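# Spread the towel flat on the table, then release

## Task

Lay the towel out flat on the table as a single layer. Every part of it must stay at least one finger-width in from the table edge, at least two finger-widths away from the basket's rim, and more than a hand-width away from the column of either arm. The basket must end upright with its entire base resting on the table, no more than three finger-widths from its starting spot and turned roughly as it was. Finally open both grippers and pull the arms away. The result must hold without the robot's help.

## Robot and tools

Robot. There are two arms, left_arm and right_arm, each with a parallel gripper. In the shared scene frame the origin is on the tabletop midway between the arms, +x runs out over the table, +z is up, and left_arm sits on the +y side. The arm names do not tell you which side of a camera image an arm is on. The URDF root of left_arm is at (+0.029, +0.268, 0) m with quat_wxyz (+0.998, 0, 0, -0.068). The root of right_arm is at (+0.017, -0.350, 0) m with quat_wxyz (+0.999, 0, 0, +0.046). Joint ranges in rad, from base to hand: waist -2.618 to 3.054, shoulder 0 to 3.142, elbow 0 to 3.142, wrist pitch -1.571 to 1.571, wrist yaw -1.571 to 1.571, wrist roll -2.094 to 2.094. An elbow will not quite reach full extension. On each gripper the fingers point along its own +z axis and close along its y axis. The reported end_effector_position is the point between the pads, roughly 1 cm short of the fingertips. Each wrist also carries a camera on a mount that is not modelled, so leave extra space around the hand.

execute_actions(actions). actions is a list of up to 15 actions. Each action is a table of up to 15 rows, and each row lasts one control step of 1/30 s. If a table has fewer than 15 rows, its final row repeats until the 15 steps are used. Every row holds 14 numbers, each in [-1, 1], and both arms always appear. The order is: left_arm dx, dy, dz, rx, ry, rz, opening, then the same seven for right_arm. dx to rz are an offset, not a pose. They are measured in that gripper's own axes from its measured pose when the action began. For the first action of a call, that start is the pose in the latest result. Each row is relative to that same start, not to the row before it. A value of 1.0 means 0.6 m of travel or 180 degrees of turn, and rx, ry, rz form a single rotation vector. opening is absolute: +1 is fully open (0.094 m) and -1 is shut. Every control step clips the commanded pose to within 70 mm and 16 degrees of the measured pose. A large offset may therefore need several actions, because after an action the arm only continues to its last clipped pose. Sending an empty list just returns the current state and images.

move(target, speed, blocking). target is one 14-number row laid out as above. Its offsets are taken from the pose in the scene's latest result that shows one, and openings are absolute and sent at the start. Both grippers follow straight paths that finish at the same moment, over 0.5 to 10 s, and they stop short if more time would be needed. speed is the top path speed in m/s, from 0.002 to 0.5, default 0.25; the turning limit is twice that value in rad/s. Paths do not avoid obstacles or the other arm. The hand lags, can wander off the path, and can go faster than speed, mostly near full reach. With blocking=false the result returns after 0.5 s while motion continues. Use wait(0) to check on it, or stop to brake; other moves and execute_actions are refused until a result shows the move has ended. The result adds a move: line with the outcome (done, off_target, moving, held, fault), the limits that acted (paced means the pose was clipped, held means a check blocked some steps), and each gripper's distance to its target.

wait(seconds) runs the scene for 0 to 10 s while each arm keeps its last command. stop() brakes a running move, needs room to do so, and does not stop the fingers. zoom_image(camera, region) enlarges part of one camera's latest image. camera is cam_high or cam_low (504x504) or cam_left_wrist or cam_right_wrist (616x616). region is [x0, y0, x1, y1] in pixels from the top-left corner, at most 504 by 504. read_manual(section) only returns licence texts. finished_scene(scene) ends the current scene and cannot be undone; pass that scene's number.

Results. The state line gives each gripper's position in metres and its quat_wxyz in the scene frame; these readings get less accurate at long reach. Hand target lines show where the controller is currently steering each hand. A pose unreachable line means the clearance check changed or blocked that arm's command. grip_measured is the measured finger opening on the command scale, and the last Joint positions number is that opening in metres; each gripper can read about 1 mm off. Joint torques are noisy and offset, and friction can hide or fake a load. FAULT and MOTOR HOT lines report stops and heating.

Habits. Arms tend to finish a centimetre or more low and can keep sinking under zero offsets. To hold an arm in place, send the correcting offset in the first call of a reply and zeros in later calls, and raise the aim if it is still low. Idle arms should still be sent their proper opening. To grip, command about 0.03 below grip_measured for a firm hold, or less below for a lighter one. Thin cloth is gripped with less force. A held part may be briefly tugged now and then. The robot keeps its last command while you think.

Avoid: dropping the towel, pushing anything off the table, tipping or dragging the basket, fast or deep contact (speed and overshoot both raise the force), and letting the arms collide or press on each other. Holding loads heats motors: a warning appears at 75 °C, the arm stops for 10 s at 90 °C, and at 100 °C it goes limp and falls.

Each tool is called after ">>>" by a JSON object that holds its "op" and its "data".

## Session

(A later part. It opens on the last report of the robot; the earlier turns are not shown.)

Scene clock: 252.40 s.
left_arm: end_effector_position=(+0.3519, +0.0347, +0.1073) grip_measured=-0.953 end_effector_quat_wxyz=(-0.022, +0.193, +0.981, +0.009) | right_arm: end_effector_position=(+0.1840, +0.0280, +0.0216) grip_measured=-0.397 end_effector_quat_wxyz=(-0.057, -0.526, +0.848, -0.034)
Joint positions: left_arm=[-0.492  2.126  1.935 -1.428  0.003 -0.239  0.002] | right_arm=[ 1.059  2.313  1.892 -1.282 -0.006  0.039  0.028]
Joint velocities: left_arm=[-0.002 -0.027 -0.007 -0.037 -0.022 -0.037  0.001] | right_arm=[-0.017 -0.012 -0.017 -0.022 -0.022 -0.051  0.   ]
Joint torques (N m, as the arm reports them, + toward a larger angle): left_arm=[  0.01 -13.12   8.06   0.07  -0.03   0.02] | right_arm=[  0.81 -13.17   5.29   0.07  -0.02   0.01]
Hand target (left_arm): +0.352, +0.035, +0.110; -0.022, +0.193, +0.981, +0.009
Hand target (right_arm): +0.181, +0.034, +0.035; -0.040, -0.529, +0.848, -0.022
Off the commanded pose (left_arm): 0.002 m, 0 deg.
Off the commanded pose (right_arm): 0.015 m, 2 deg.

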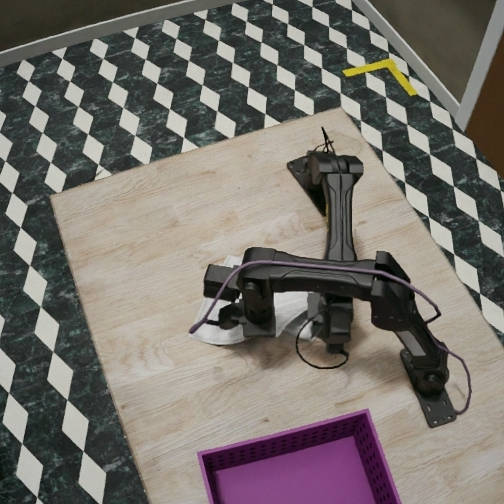

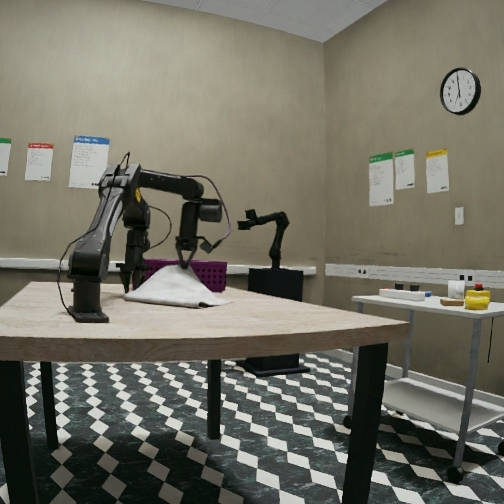

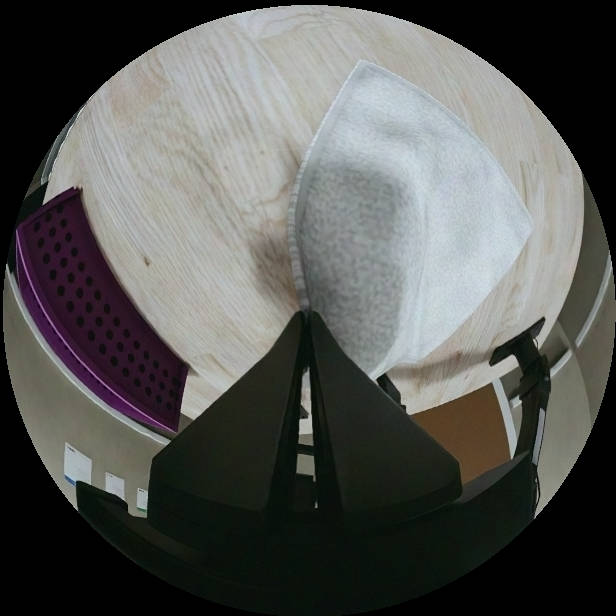

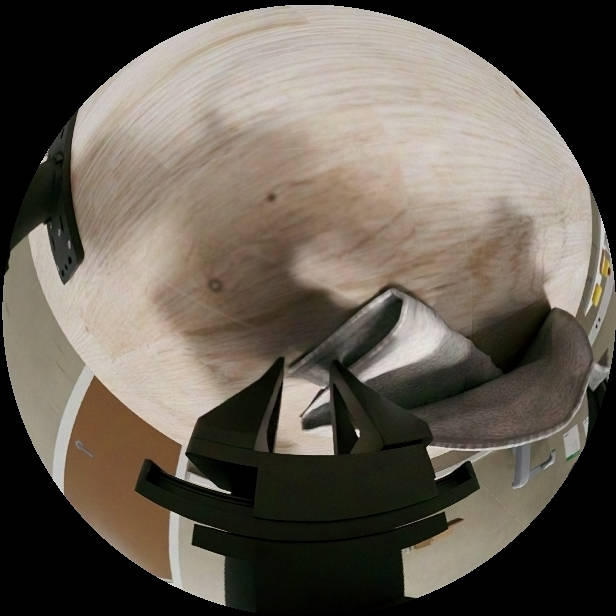

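>>> {"op": "execute_actions", "data": {"actions": [[[0,0,-0.004,0,0,0,-1, 0,0.004,0.035,0,0,0,-0.4]]]}}

>>> {"op": "zoom_image", "data": {"camera": "cam_right_wrist", "region": [150, 200, 480, 490]}}

Scene clock: 258.17 s.
left_arm: end_effector_position=(+0.3519, +0.0347, +0.1073) grip_measured=-0.953 end_effector_quat_wxyz=(-0.022, +0.193, +0.981, +0.009) | right_arm: end_effector_position=(+0.1842, +0.0278, +0.0181) grip_measured=-0.398 end_effector_quat_wxyz=(-0.051, -0.525, +0.849, -0.032)
Joint positions: left_arm=[-0.492  2.126  1.935 -1.428  0.003 -0.239  0.002] | right_arm=[ 1.059  2.303  1.862 -1.251 -0.005  0.041  0.028]
Joint velocities: left_arm=[-0.017 -0.012  0.012 -0.066  0.022  0.007 -0.001] | right_arm=[-0.012 -0.012 -0.007 -0.022  0.007  0.007 -0.   ]
Joint torques (N m, as the arm reports them, + toward a larger angle): left_arm=[  0.04 -13.     7.95   0.07   0.01   0.03] | right_arm=[ 0.51 -9.03  1.93  0.42 -0.01  0.02]
Hand target (left_arm): +0.352, +0.035, +0.110; -0.022, +0.193, +0.981, +0.009
Hand target (right_arm): +0.180, +0.026, +0.001; -0.057, -0.526, +0.848, -0.034
Off the commanded pose (left_arm): 0.002 m, 0 deg.
Off the commanded pose (right_arm): 0.018 m, 1 deg.

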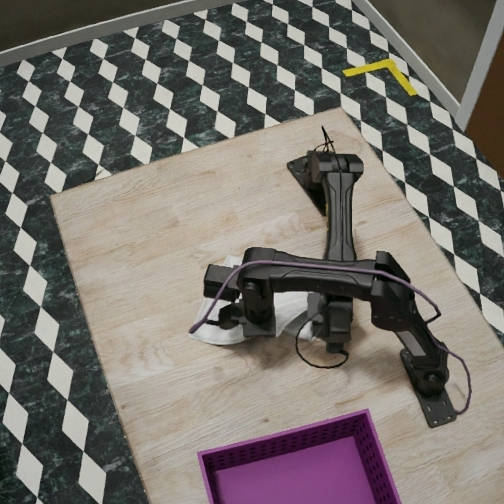

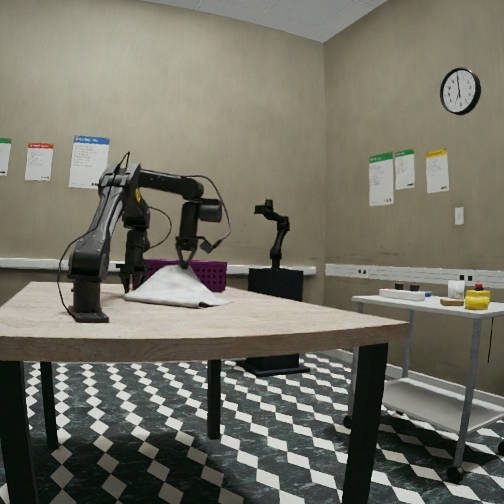

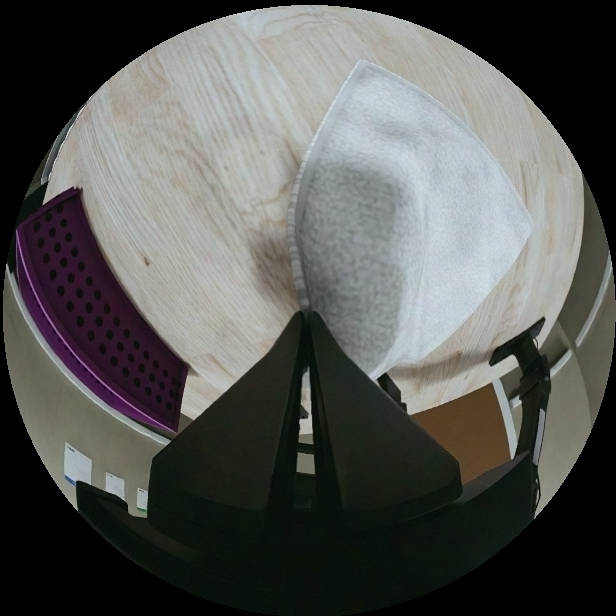

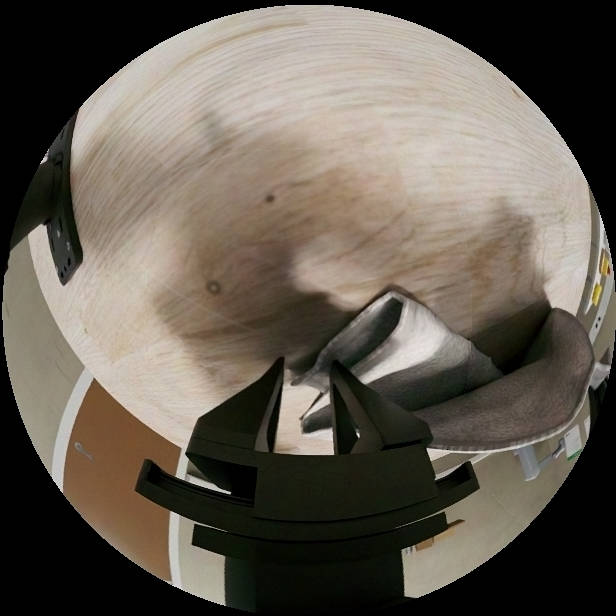

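Region (150, 200, 480, 490) of cam_right_wrist's 616x616 image, scaled by 1.527, with more detail than that image has; it fills the top 443 rows of this view, and the rest is white.

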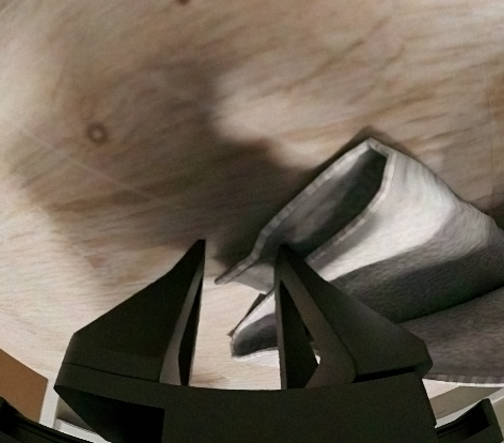

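>>> {"op": "execute_actions", "data": {"actions": [[[0,0,-0.004,0,0,0,-1, 0,0,0.03,0,0,0,-0.45],[0,0,-0.004,0,0,0,-1, 0,0,0.03,0,0,0,-0.5],[0,0,-0.004,0,0,0,-1, 0,0,0.03,0,0,0,-0.5],[0,0,-0.004,0,0,0,-1, 0,0,0.03,0,0,0,-0.55],[0,0,-0.004,0,0,0,-1, 0,0,0.03,0,0,0,-0.6],[0,0,-0.004,0,0,0,-1, 0,0,0.03,0,0,0,-0.6],[0,0,-0.004,0,0,0,-1, 0,0,0.03,0,0,0,-0.65],[0,0,-0.004,0,0,0,-1, 0,0,0.03,0,0,0,-0.7],[0,0,-0.004,0,0,0,-1, 0,0,0.03,0,0,0,-0.7],[0,0,-0.004,0,0,0,-1, 0,0,0.03,0,0,0,-0.75],[0,0,-0.004,0,0,0,-1, 0,0,0.03,0,0,0,-0.8]],[[0,0,0,0,0,0,-1, 0,0,0.03,0,0,0,-0.82],[0,0,0,0,0,0,-1, 0,0,0.03,0,0,0,-0.86],[0,0,0,0,0,0,-1, 0,0,0.03,0,0,0,-0.9],[0,0,0,0,0,0,-1, 0,0,0.03,0,0,0,-0.93],[0,0,0,0,0,0,-1, 0,0,0.03,0,0,0,-0.96],[0,0,0,0,0,0,-1, 0,0,0.03,0,0,0,-1]]]}}

>>> {"op": "zoom_image", "data": {"camera": "cam_right_wrist", "region": [150, 200, 480, 490]}}

Scene clock: 264.17 s.
left_arm: end_effector_position=(+0.3519, +0.0347, +0.1073) grip_measured=-0.953 end_effector_quat_wxyz=(-0.022, +0.193, +0.981, +0.009) | right_arm: end_effector_position=(+0.1924, +0.0223, +0.0175) grip_measured=-0.979 end_effector_quat_wxyz=(-0.031, -0.527, +0.848, -0.050)
Joint positions: left_arm=[-0.492  2.126  1.935 -1.428  0.003 -0.239  0.002] | right_arm=[ 1.059  2.282  1.824 -1.221  0.049  0.041  0.001]
Joint velocities: left_arm=[-0.012  0.012 -0.002  0.051 -0.081  0.007 -0.   ] | right_arm=[ 0.002  0.022 -0.007  0.022  0.022 -0.037  0.   ]
Joint torques (N m, as the arm reports them, + toward a larger angle): left_arm=[ -0.13 -13.08   6.95   0.19   0.04   0.05] | right_arm=[-0.17 -8.92  2.23  0.46 -0.11 -0.02]
Hand target (left_arm): +0.352, +0.035, +0.107; -0.022, +0.193, +0.981, +0.009
Hand target (right_arm): +0.190, +0.021, +0.000; -0.038, -0.526, +0.848, -0.047
Off the commanded pose (left_arm): 0.000 m, 0 deg.
Off the commanded pose (right_arm): 0.018 m, 1 deg.

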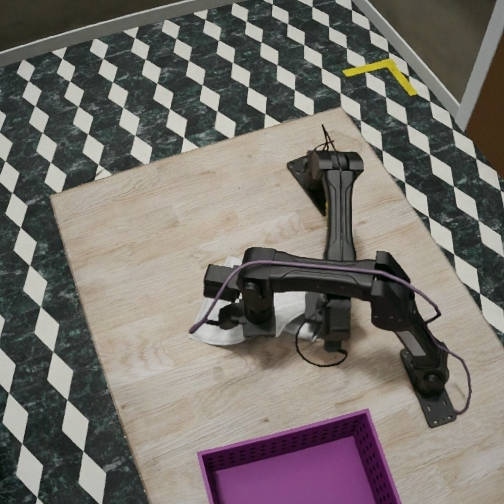

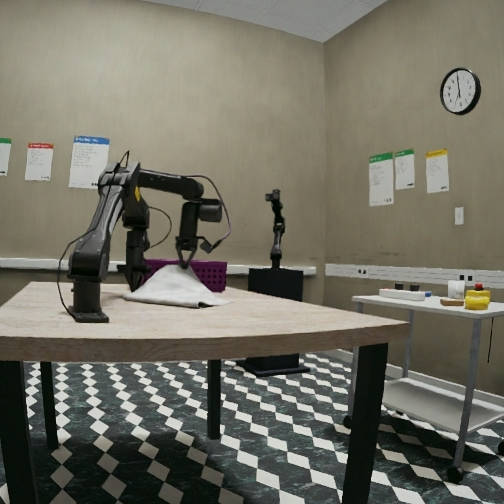

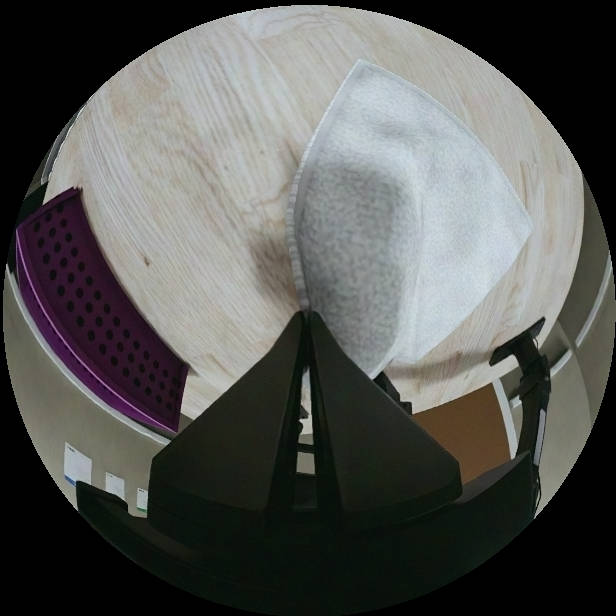

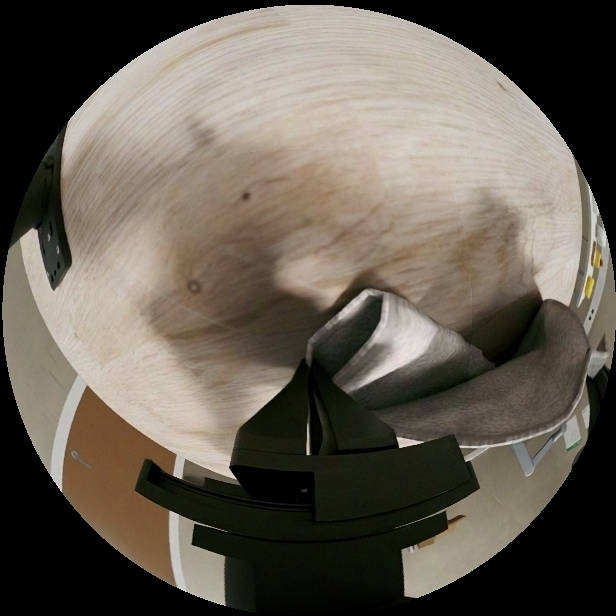

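Region (150, 200, 480, 490) of cam_right_wrist's 616x616 image, scaled by 1.527, with more detail than that image has; it fills the top 443 rows of this view, and the rest is white.

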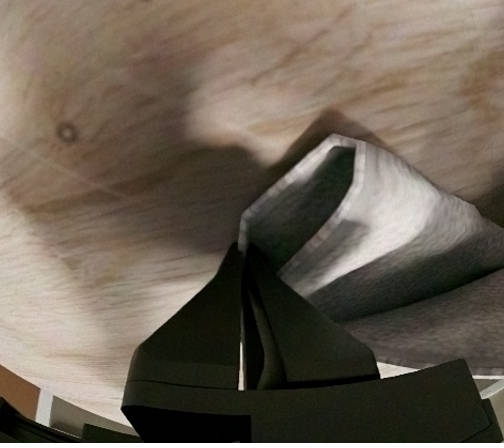

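>>> {"op": "move", "data": {"target": [0.028,0.106,-0.03,0,0,-0.06,-1, 0.02,0,-0.08,0,0,0,-1], "speed": 0.12}}

Scene clock: 294.50 s.
left_arm: end_effector_position=(+0.3680, +0.0931, +0.1277) grip_measured=-0.953 end_effector_quat_wxyz=(-0.011, +0.106, +0.994, +0.003) | right_arm: end_effector_position=(+0.1874, +0.0105, +0.0470) grip_measured=-0.979 end_effector_quat_wxyz=(-0.050, -0.526, +0.846, -0.064)
Joint positions: left_arm=[-0.343  2.027  1.867 -1.434  0.003 -0.265  0.002] | right_arm=[ 1.059  2.256  1.894 -1.363  0.05   0.041  0.001]
Joint velocities: left_arm=[ 0.007 -0.007  0.002 -0.066 -0.007 -0.022  0.   ] | right_arm=[-0.002 -0.002  0.002  0.007 -0.051  0.037  0.   ]
Joint torques (N m, as the arm reports them, + toward a larger angle): left_arm=[  0.36 -13.36   4.64   0.05  -0.06  -0.08] | right_arm=[  0.47 -12.43   8.41  -0.15   0.01   0.06]
Hand target (left_arm): +0.361, +0.100, +0.126; -0.023, +0.100, +0.995, +0.011
Hand target (right_arm): +0.187, +0.017, +0.066; -0.031, -0.527, +0.848, -0.050
Off the commanded pose (left_arm): 0.009 m, 2 deg.
Off the commanded pose (right_arm): 0.021 m, 3 deg.
move: off_target (right_arm)

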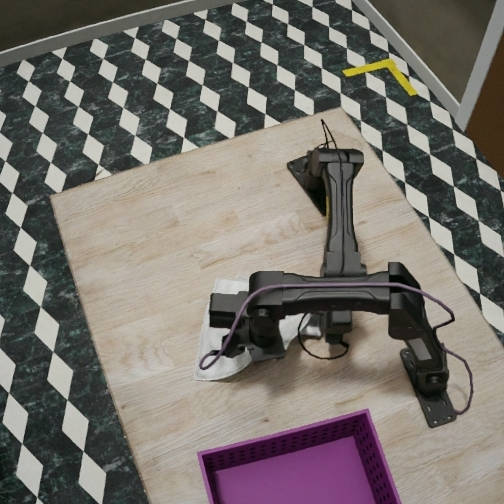

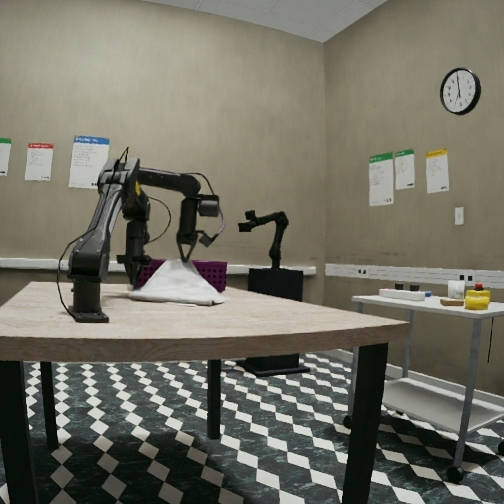

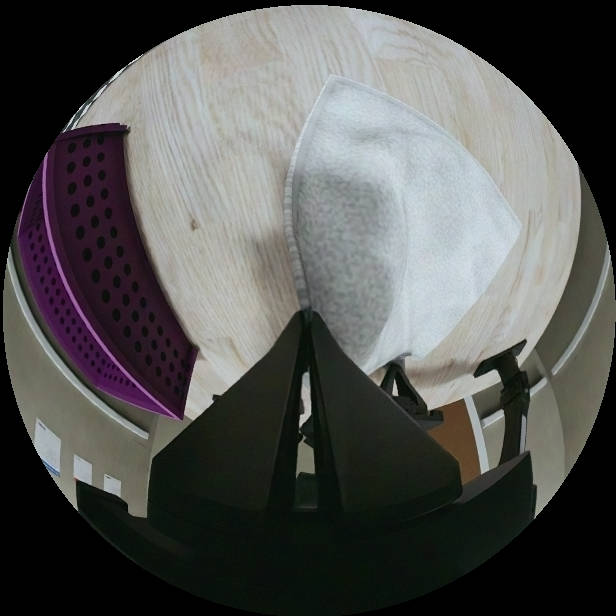

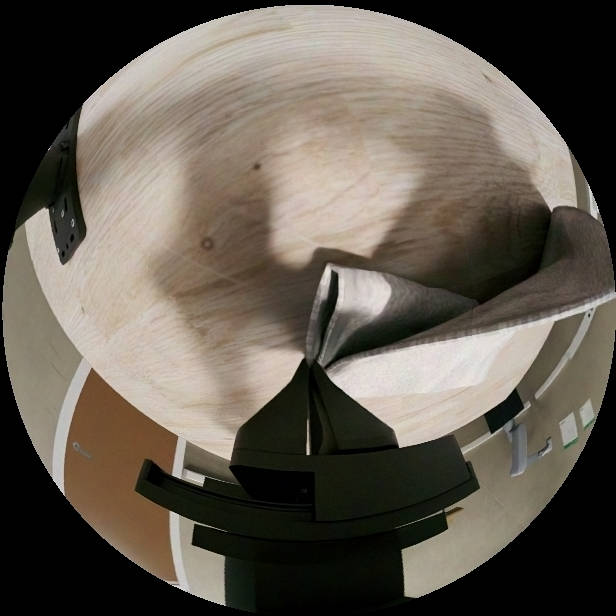

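>>> {"op": "move", "data": {"target": [0.068,0.014,-0.025,0,0,-0.068,-1, 0.455,-0.432,-0.05,-0.002,-0.053,-0.201,-1], "speed": 0.18}}

Scene clock: 307.23 s.
left_arm: end_effector_position=(+0.3369, +0.1092, +0.1449) grip_measured=-0.953 end_effector_quat_wxyz=(-0.006, +0.000, +1.000, +0.001) | right_arm: end_effector_position=(+0.2972, -0.3404, +0.1288) grip_measured=-0.979 end_effector_quat_wxyz=(+0.011, +0.765, -0.643, +0.010)
Joint positions: left_arm=[-0.343  1.874  1.724 -1.433  0.003 -0.477  0.002] | right_arm=[-0.04   1.603  1.342 -1.311  0.03  -1.692  0.001]
Joint velocities: left_arm=[ 0.002  0.007  0.002 -0.051  0.037  0.007  0.001] | right_arm=[-0.012  0.002 -0.017 -0.051  0.022 -0.081 -0.001]
Joint torques (N m, as the arm reports them, + toward a larger angle): left_arm=[ -0.54 -11.91   4.68   0.28   0.02  -0.08] | right_arm=[-0.55 -5.31  8.98  0.09 -0.07 -0.08]
Hand target (left_arm): +0.330, +0.110, +0.143; -0.011, -0.000, +1.000, +0.004
Hand target (right_arm): +0.300, -0.340, +0.136; +0.004, +0.766, -0.643, +0.010
Off the commanded pose (left_arm): 0.007 m, 1 deg.
Off the commanded pose (right_arm): 0.005 m, 2 deg.
move: done

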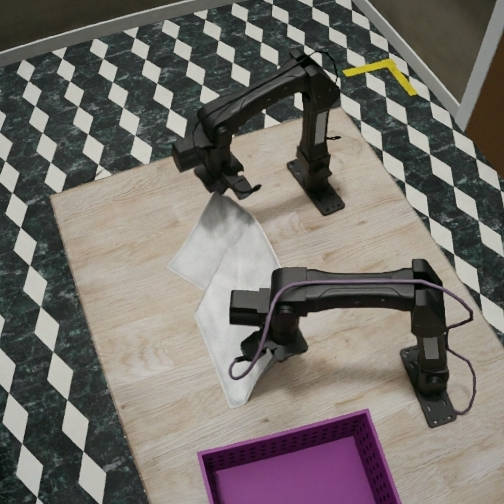

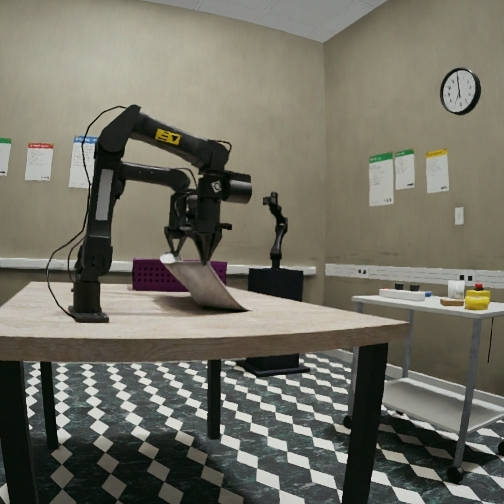

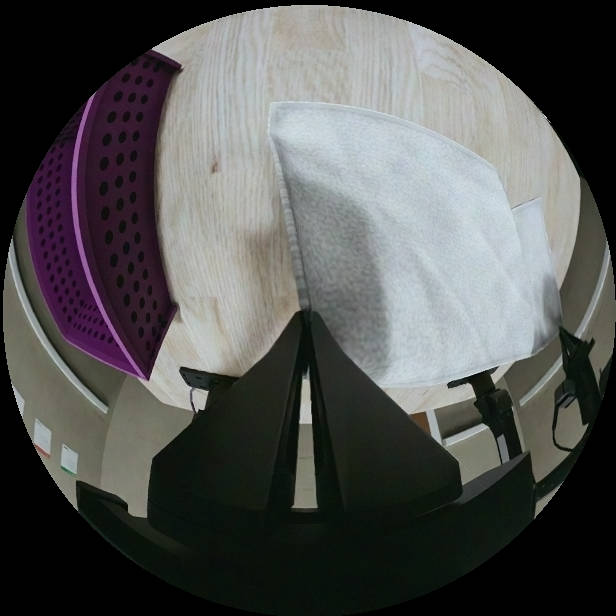

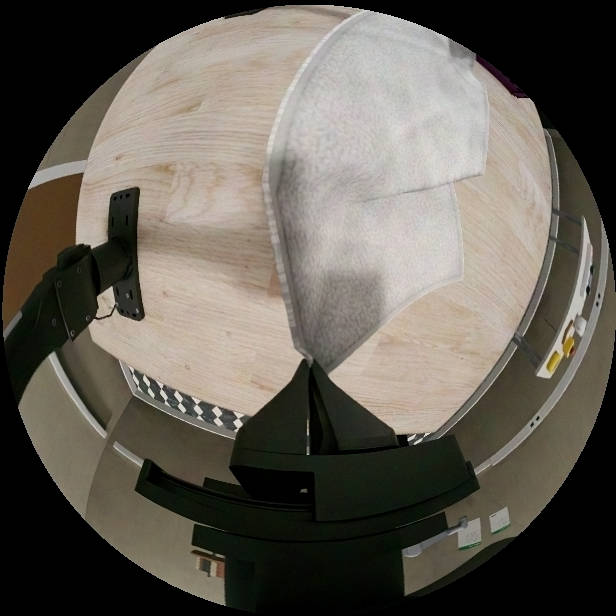

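>>> {"op": "move", "data": {"target": [0.045,0.02,0.092,0,0,0,-1, 0.024,0.024,0.07,0,0,0,-1], "speed": 0.08}}

Scene clock: 313.37 s.
left_arm: end_effector_position=(+0.3146, +0.1182, +0.0904) grip_measured=-0.953 end_effector_quat_wxyz=(-0.006, +0.002, +1.000, -0.002) | right_arm: end_effector_position=(+0.2838, -0.3539, +0.0810) grip_measured=-0.979 end_effector_quat_wxyz=(+0.022, +0.768, -0.640, -0.004)
Joint positions: left_arm=[-0.347  1.784  1.394 -1.189  0.008 -0.478  0.002] | right_arm=[-0.089  1.603  1.15  -1.151  0.029 -1.749  0.001]
Joint velocities: left_arm=[-0.017 -0.007 -0.002  0.022  0.007 -0.007  0.   ] | right_arm=[ 0.017 -0.002 -0.007  0.081  0.007 -0.022  0.001]
Joint torques (N m, as the arm reports them, + toward a larger angle): left_arm=[ -0.32 -11.26   4.93   0.26  -0.05  -0.05] | right_arm=[-1.08 -7.7   5.57  0.19  0.05 -0.05]
Hand target (left_arm): +0.309, +0.120, +0.090; -0.006, +0.000, +1.000, +0.001
Hand target (right_arm): +0.285, -0.358, +0.087; +0.012, +0.765, -0.643, +0.010
Off the commanded pose (left_arm): 0.006 m, 0 deg.
Off the commanded pose (right_arm): 0.008 m, 2 deg.
move: done

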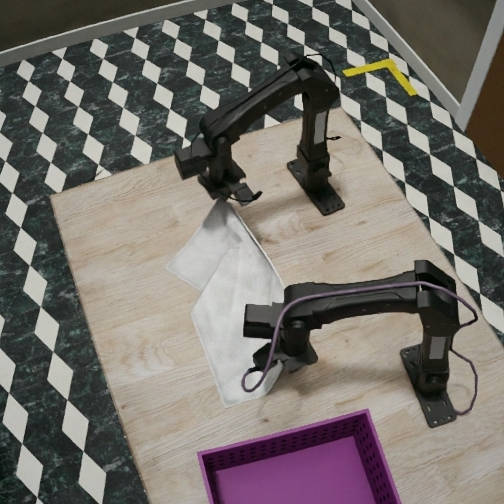

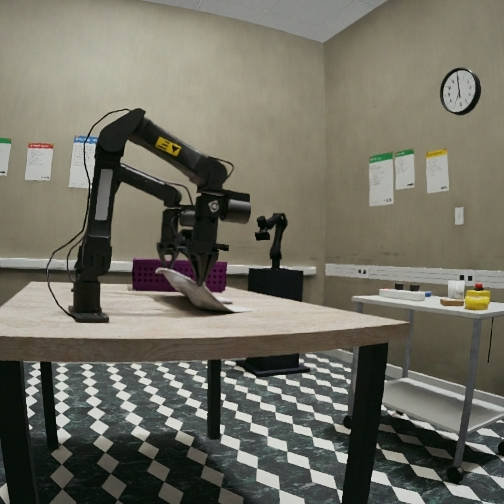

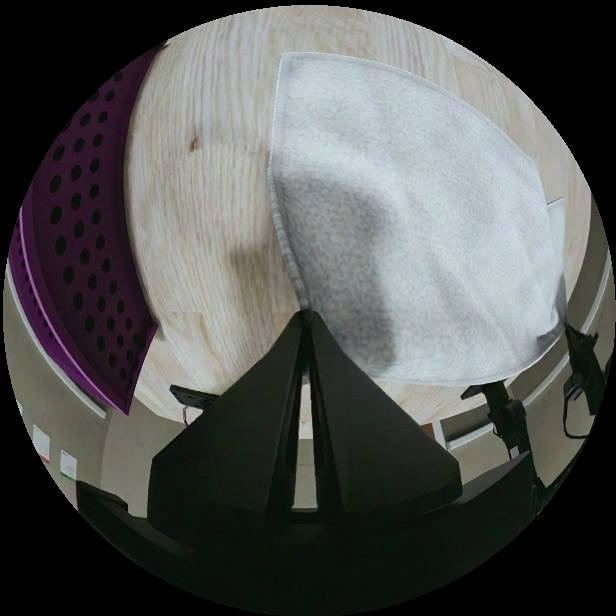

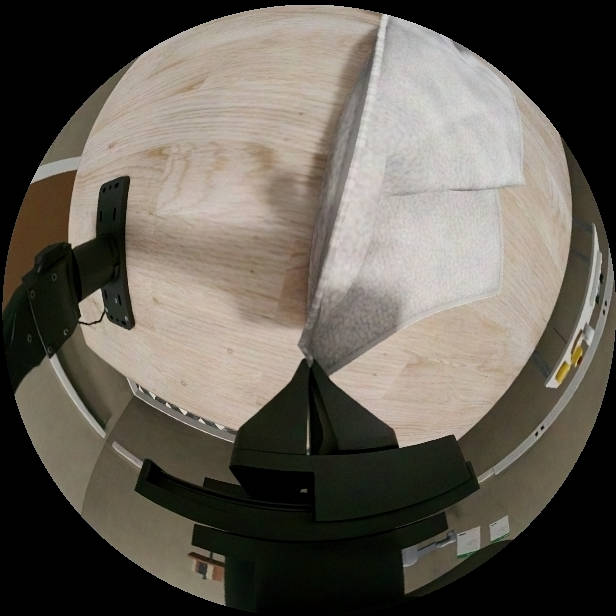

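>>> {"op": "move", "data": {"target": [-0.042,0,-0.235,0,0,0,-1, 0.0095,-0.042,-0.25,0,0,0,-1], "speed": 0.12}}

Scene clock: 332.27 s.
left_arm: end_effector_position=(+0.3413, +0.1170, +0.2226) grip_measured=-0.953 end_effector_quat_wxyz=(+0.064, -0.000, +0.997, -0.036) | right_arm: end_effector_position=(+0.3188, -0.3537, +0.2159) grip_measured=-0.979 end_effector_quat_wxyz=(-0.026, +0.766, -0.640, +0.053)
Joint positions: left_arm=[-0.314  1.786  1.918 -1.557  0.009 -0.45   0.002] | right_arm=[-0.089  1.626  1.711 -1.542  0.028 -1.749  0.001]
Joint velocities: left_arm=[-0.002  0.017 -0.002 -0.007  0.007  0.007  0.   ] | right_arm=[-0.007 -0.007 -0.007  0.022 -0.037  0.007 -0.001]
Joint torques (N m, as the arm reports them, + toward a larger angle): left_arm=[  0.7  -10.     8.98   0.37  -0.02   0.15] | right_arm=[ 0.71 -7.36  8.67  0.24  0.03  0.05]
Hand target (left_arm): +0.341, +0.121, +0.230; +0.069, +0.001, +0.997, -0.038
Hand target (right_arm): +0.316, -0.351, +0.229; -0.037, +0.767, -0.638, +0.066
Off the commanded pose (left_arm): 0.009 m, 9 deg.
Off the commanded pose (right_arm): 0.015 m, 8 deg.
joint sent to its limit (left arm) — the command would take joint 4 (wrist pitch) past its lower limit, so that joint was sent only as far as its limit.
joint sent to its limit (right arm) — the command would take joint 4 (wrist pitch) past its lower limit, so that joint was sent only as far as its limit.
move: off_target (left_arm, right_arm)

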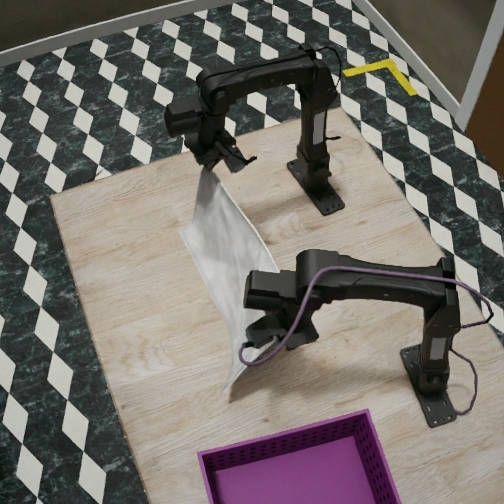

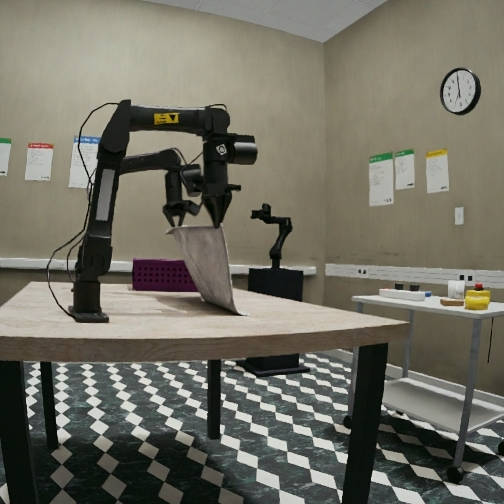

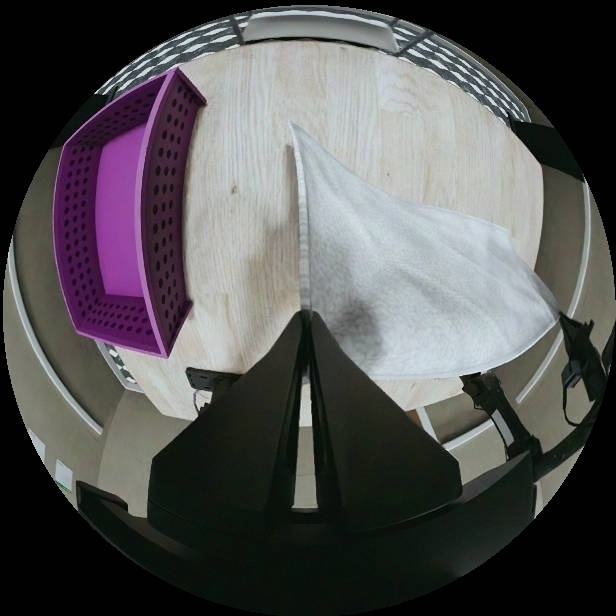

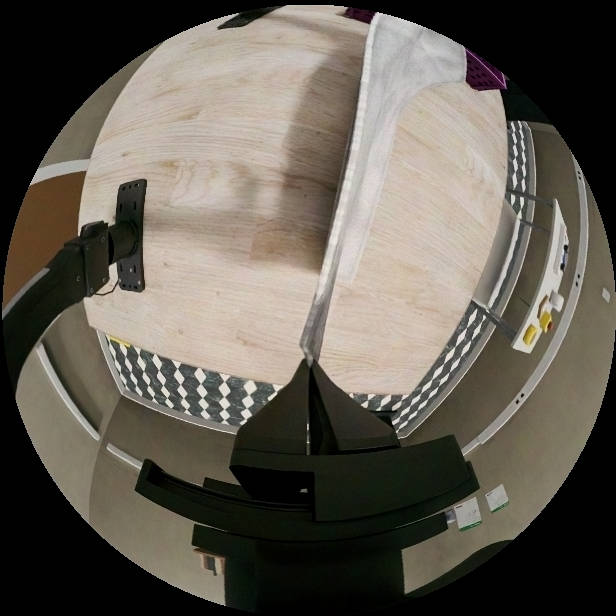

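>>> {"op": "move", "data": {"target": [0.05,0.005,0.16,0,0.02,0,-1, -0.008,0.05,0.15,0.03,0,0,-1], "speed": 0.08}}

Scene clock: 346.17 s.
left_arm: end_effector_position=(+0.3292, +0.1132, +0.1247) grip_measured=-0.953 end_effector_quat_wxyz=(+0.034, +0.002, +0.999, -0.032) | right_arm: end_effector_position=(+0.2967, -0.3552, +0.1158) grip_measured=-0.979 end_effector_quat_wxyz=(-0.046, +0.767, -0.636, +0.072)
Joint positions: left_arm=[-0.331  1.738  1.471 -1.214  0.026 -0.463  0.002] | right_arm=[-0.1    1.443  1.124 -1.082  0.019 -1.769  0.001]
Joint velocities: left_arm=[-0.007 -0.007 -0.007 -0.007  0.051 -0.051  0.   ] | right_arm=[ 0.002 -0.007  0.022  0.051 -0.007 -0.051 -0.001]
Joint torques (N m, as the arm reports them, + toward a larger angle): left_arm=[ -0.57 -10.85   5.1    0.51   0.12  -0.08] | right_arm=[-0.96 -6.7   6.09  0.54 -0.08 -0.04]
Hand target (left_arm): +0.324, +0.112, +0.124; +0.032, +0.002, +0.999, -0.036
Hand target (right_arm): +0.297, -0.357, +0.123; -0.061, +0.764, -0.637, +0.083
Off the commanded pose (left_arm): 0.006 m, 1 deg.
Off the commanded pose (right_arm): 0.008 m, 2 deg.
move: done

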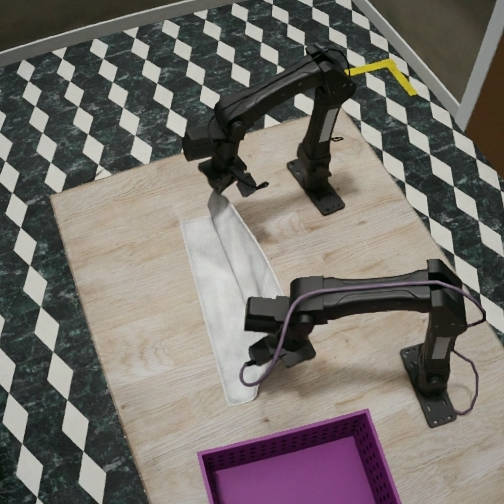

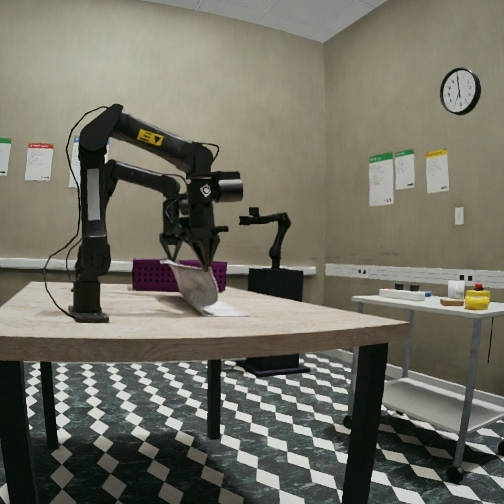

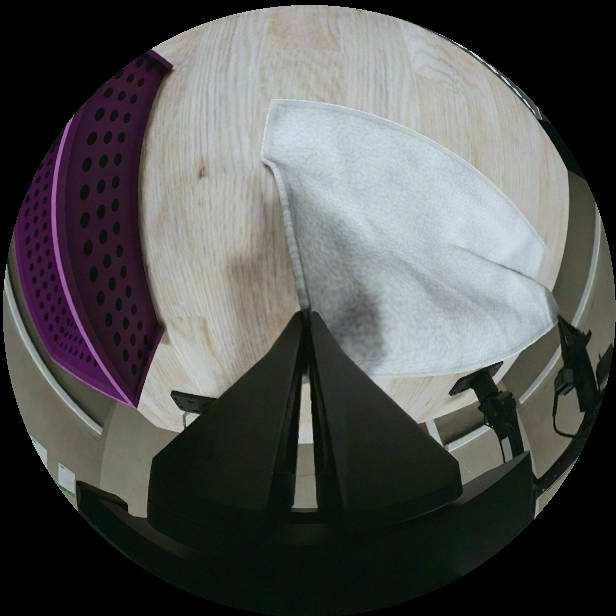

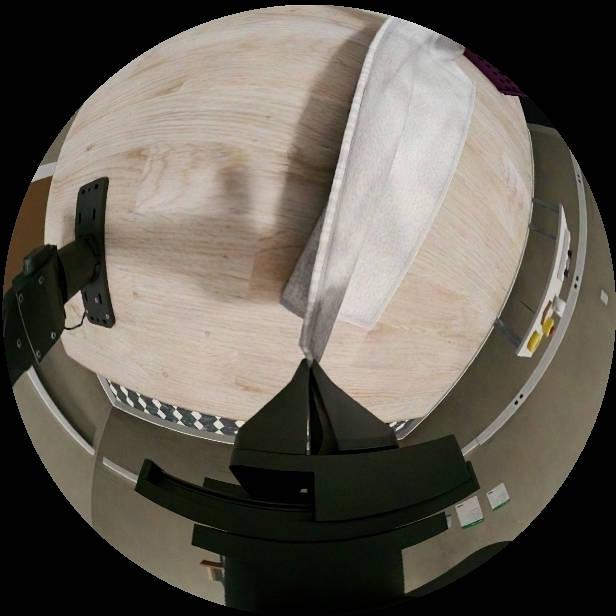

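>>> {"op": "move", "data": {"target": [-0.271,-0.014,-0.28,0.059,-0.181,0.008,-1, 0.071,-0.315,-0.28,0.141,0.027,0.003,-1], "speed": 0.12}}

Scene clock: 390.50 s.
left_arm: end_effector_position=(+0.4753, +0.1161, +0.2970) grip_measured=-0.953 end_effector_quat_wxyz=(+0.305, +0.003, +0.945, -0.119) | right_arm: end_effector_position=(+0.4595, -0.3563, +0.3073) grip_measured=-0.979 end_effector_quat_wxyz=(-0.182, +0.734, -0.610, +0.236)
Joint positions: left_arm=[-0.182  1.867  2.128 -1.165  0.035 -0.323  0.002] | right_arm=[-0.1    1.841  2.183 -1.307  0.017 -1.769  0.001]
Joint velocities: left_arm=[-0.012 -0.002 -0.007 -0.022  0.007 -0.066 -0.   ] | right_arm=[ 0.007  0.012  0.002 -0.037 -0.081  0.037 -0.   ]
Joint torques (N m, as the arm reports them, + toward a larger angle): left_arm=[ 0.67 -9.89 10.11  1.44  0.05  0.14] | right_arm=[-0.57 -6.81  9.12  1.16 -0.03 -0.04]
Hand target (left_arm): +0.480, +0.118, +0.303; +0.313, +0.005, +0.942, -0.120
Hand target (right_arm): +0.461, -0.359, +0.314; -0.187, +0.731, -0.610, +0.242
Off the commanded pose (left_arm): 0.008 m, 1 deg.
Off the commanded pose (right_arm): 0.007 m, 1 deg.
move: done

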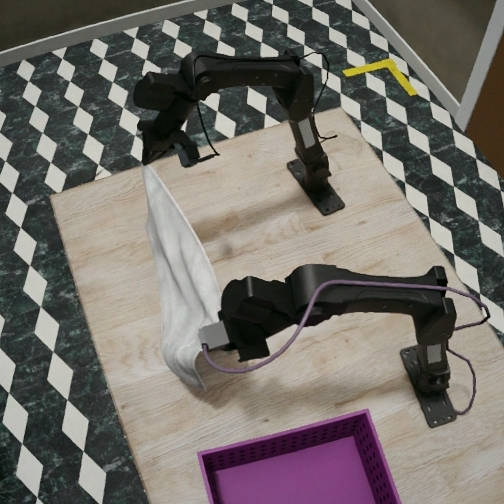

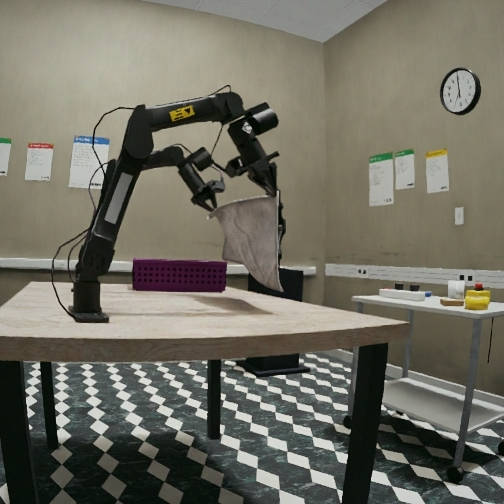

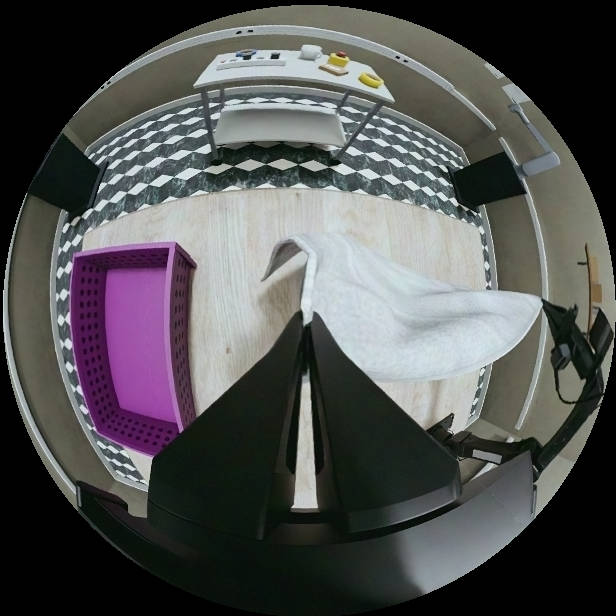

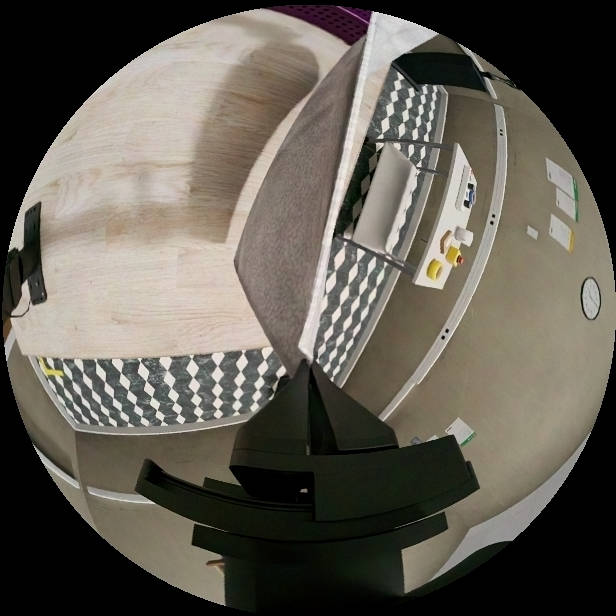

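>>> {"op": "move", "data": {"target": [-0.0725,0.008,0.04,0,0,0,-1, 0.013,-0.072,0.04,0,0,0,-1], "speed": 0.08}}

Scene clock: 404.83 s.
left_arm: end_effector_position=(+0.5241, +0.1147, +0.3010) grip_measured=-0.953 end_effector_quat_wxyz=(+0.307, +0.002, +0.944, -0.120) | right_arm: end_effector_position=(+0.5095, -0.3567, +0.3072) grip_measured=-0.979 end_effector_quat_wxyz=(-0.180, +0.735, -0.611, +0.234)
Joint positions: left_arm=[-0.148  2.168  2.609 -1.341  0.056 -0.3    0.002] | right_arm=[-0.1    2.222  2.799 -1.549  0.017 -1.769  0.001]
Joint velocities: left_arm=[-0.002  0.027  0.007  0.022  0.022 -0.066  0.   ] | right_arm=[-0.002  0.022  0.027  0.007 -0.022  0.022 -0.001]
Joint torques (N m, as the arm reports them, + toward a larger angle): left_arm=[  0.51 -12.18   9.51   1.27   0.09   0.1 ] | right_arm=[ 0.1  -8.78  7.86  0.99  0.02  0.  ]
Hand target (left_arm): +0.525, +0.118, +0.302; +0.306, +0.003, +0.945, -0.119
Hand target (right_arm): +0.509, -0.356, +0.312; -0.184, +0.733, -0.609, +0.239
Off the commanded pose (left_arm): 0.004 m, 0 deg.
Off the commanded pose (right_arm): 0.005 m, 0 deg.
joint sent to its limit (right arm) — the command would take joint 4 (wrist pitch) past its lower limit, so that joint was sent only as far as its limit.
move: done

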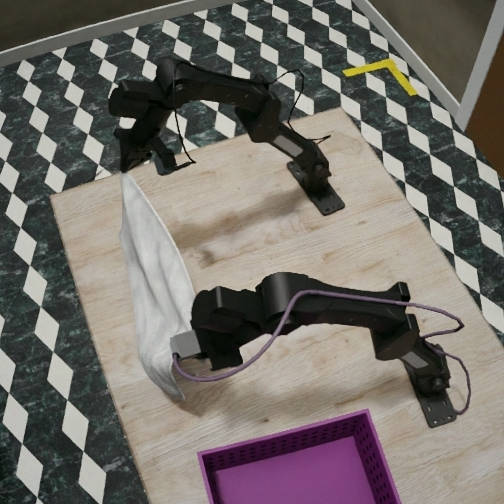

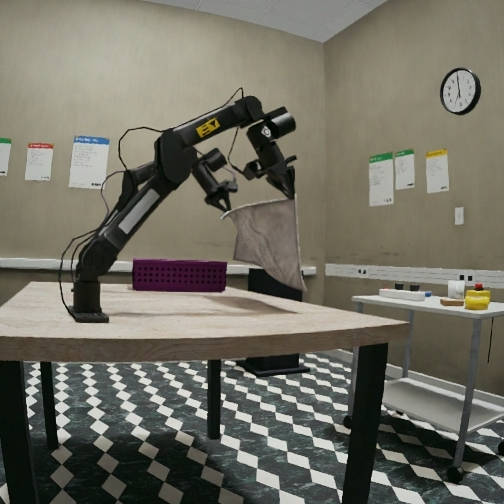

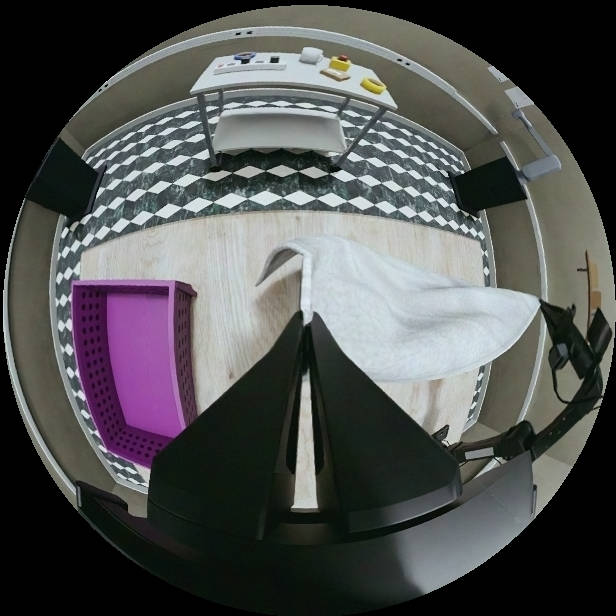

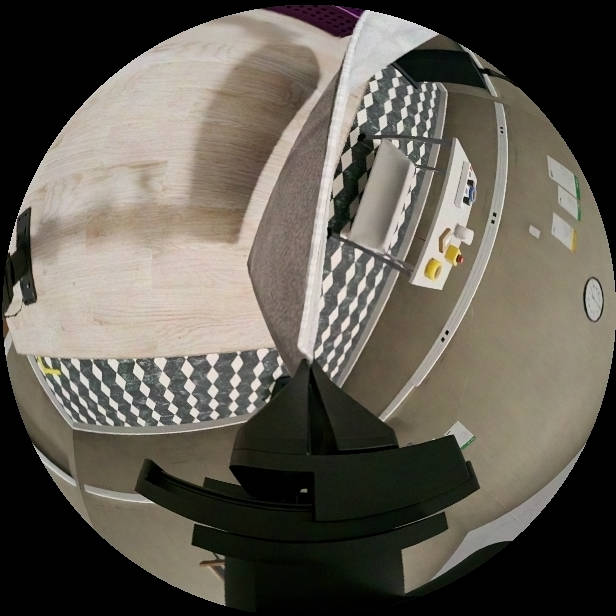

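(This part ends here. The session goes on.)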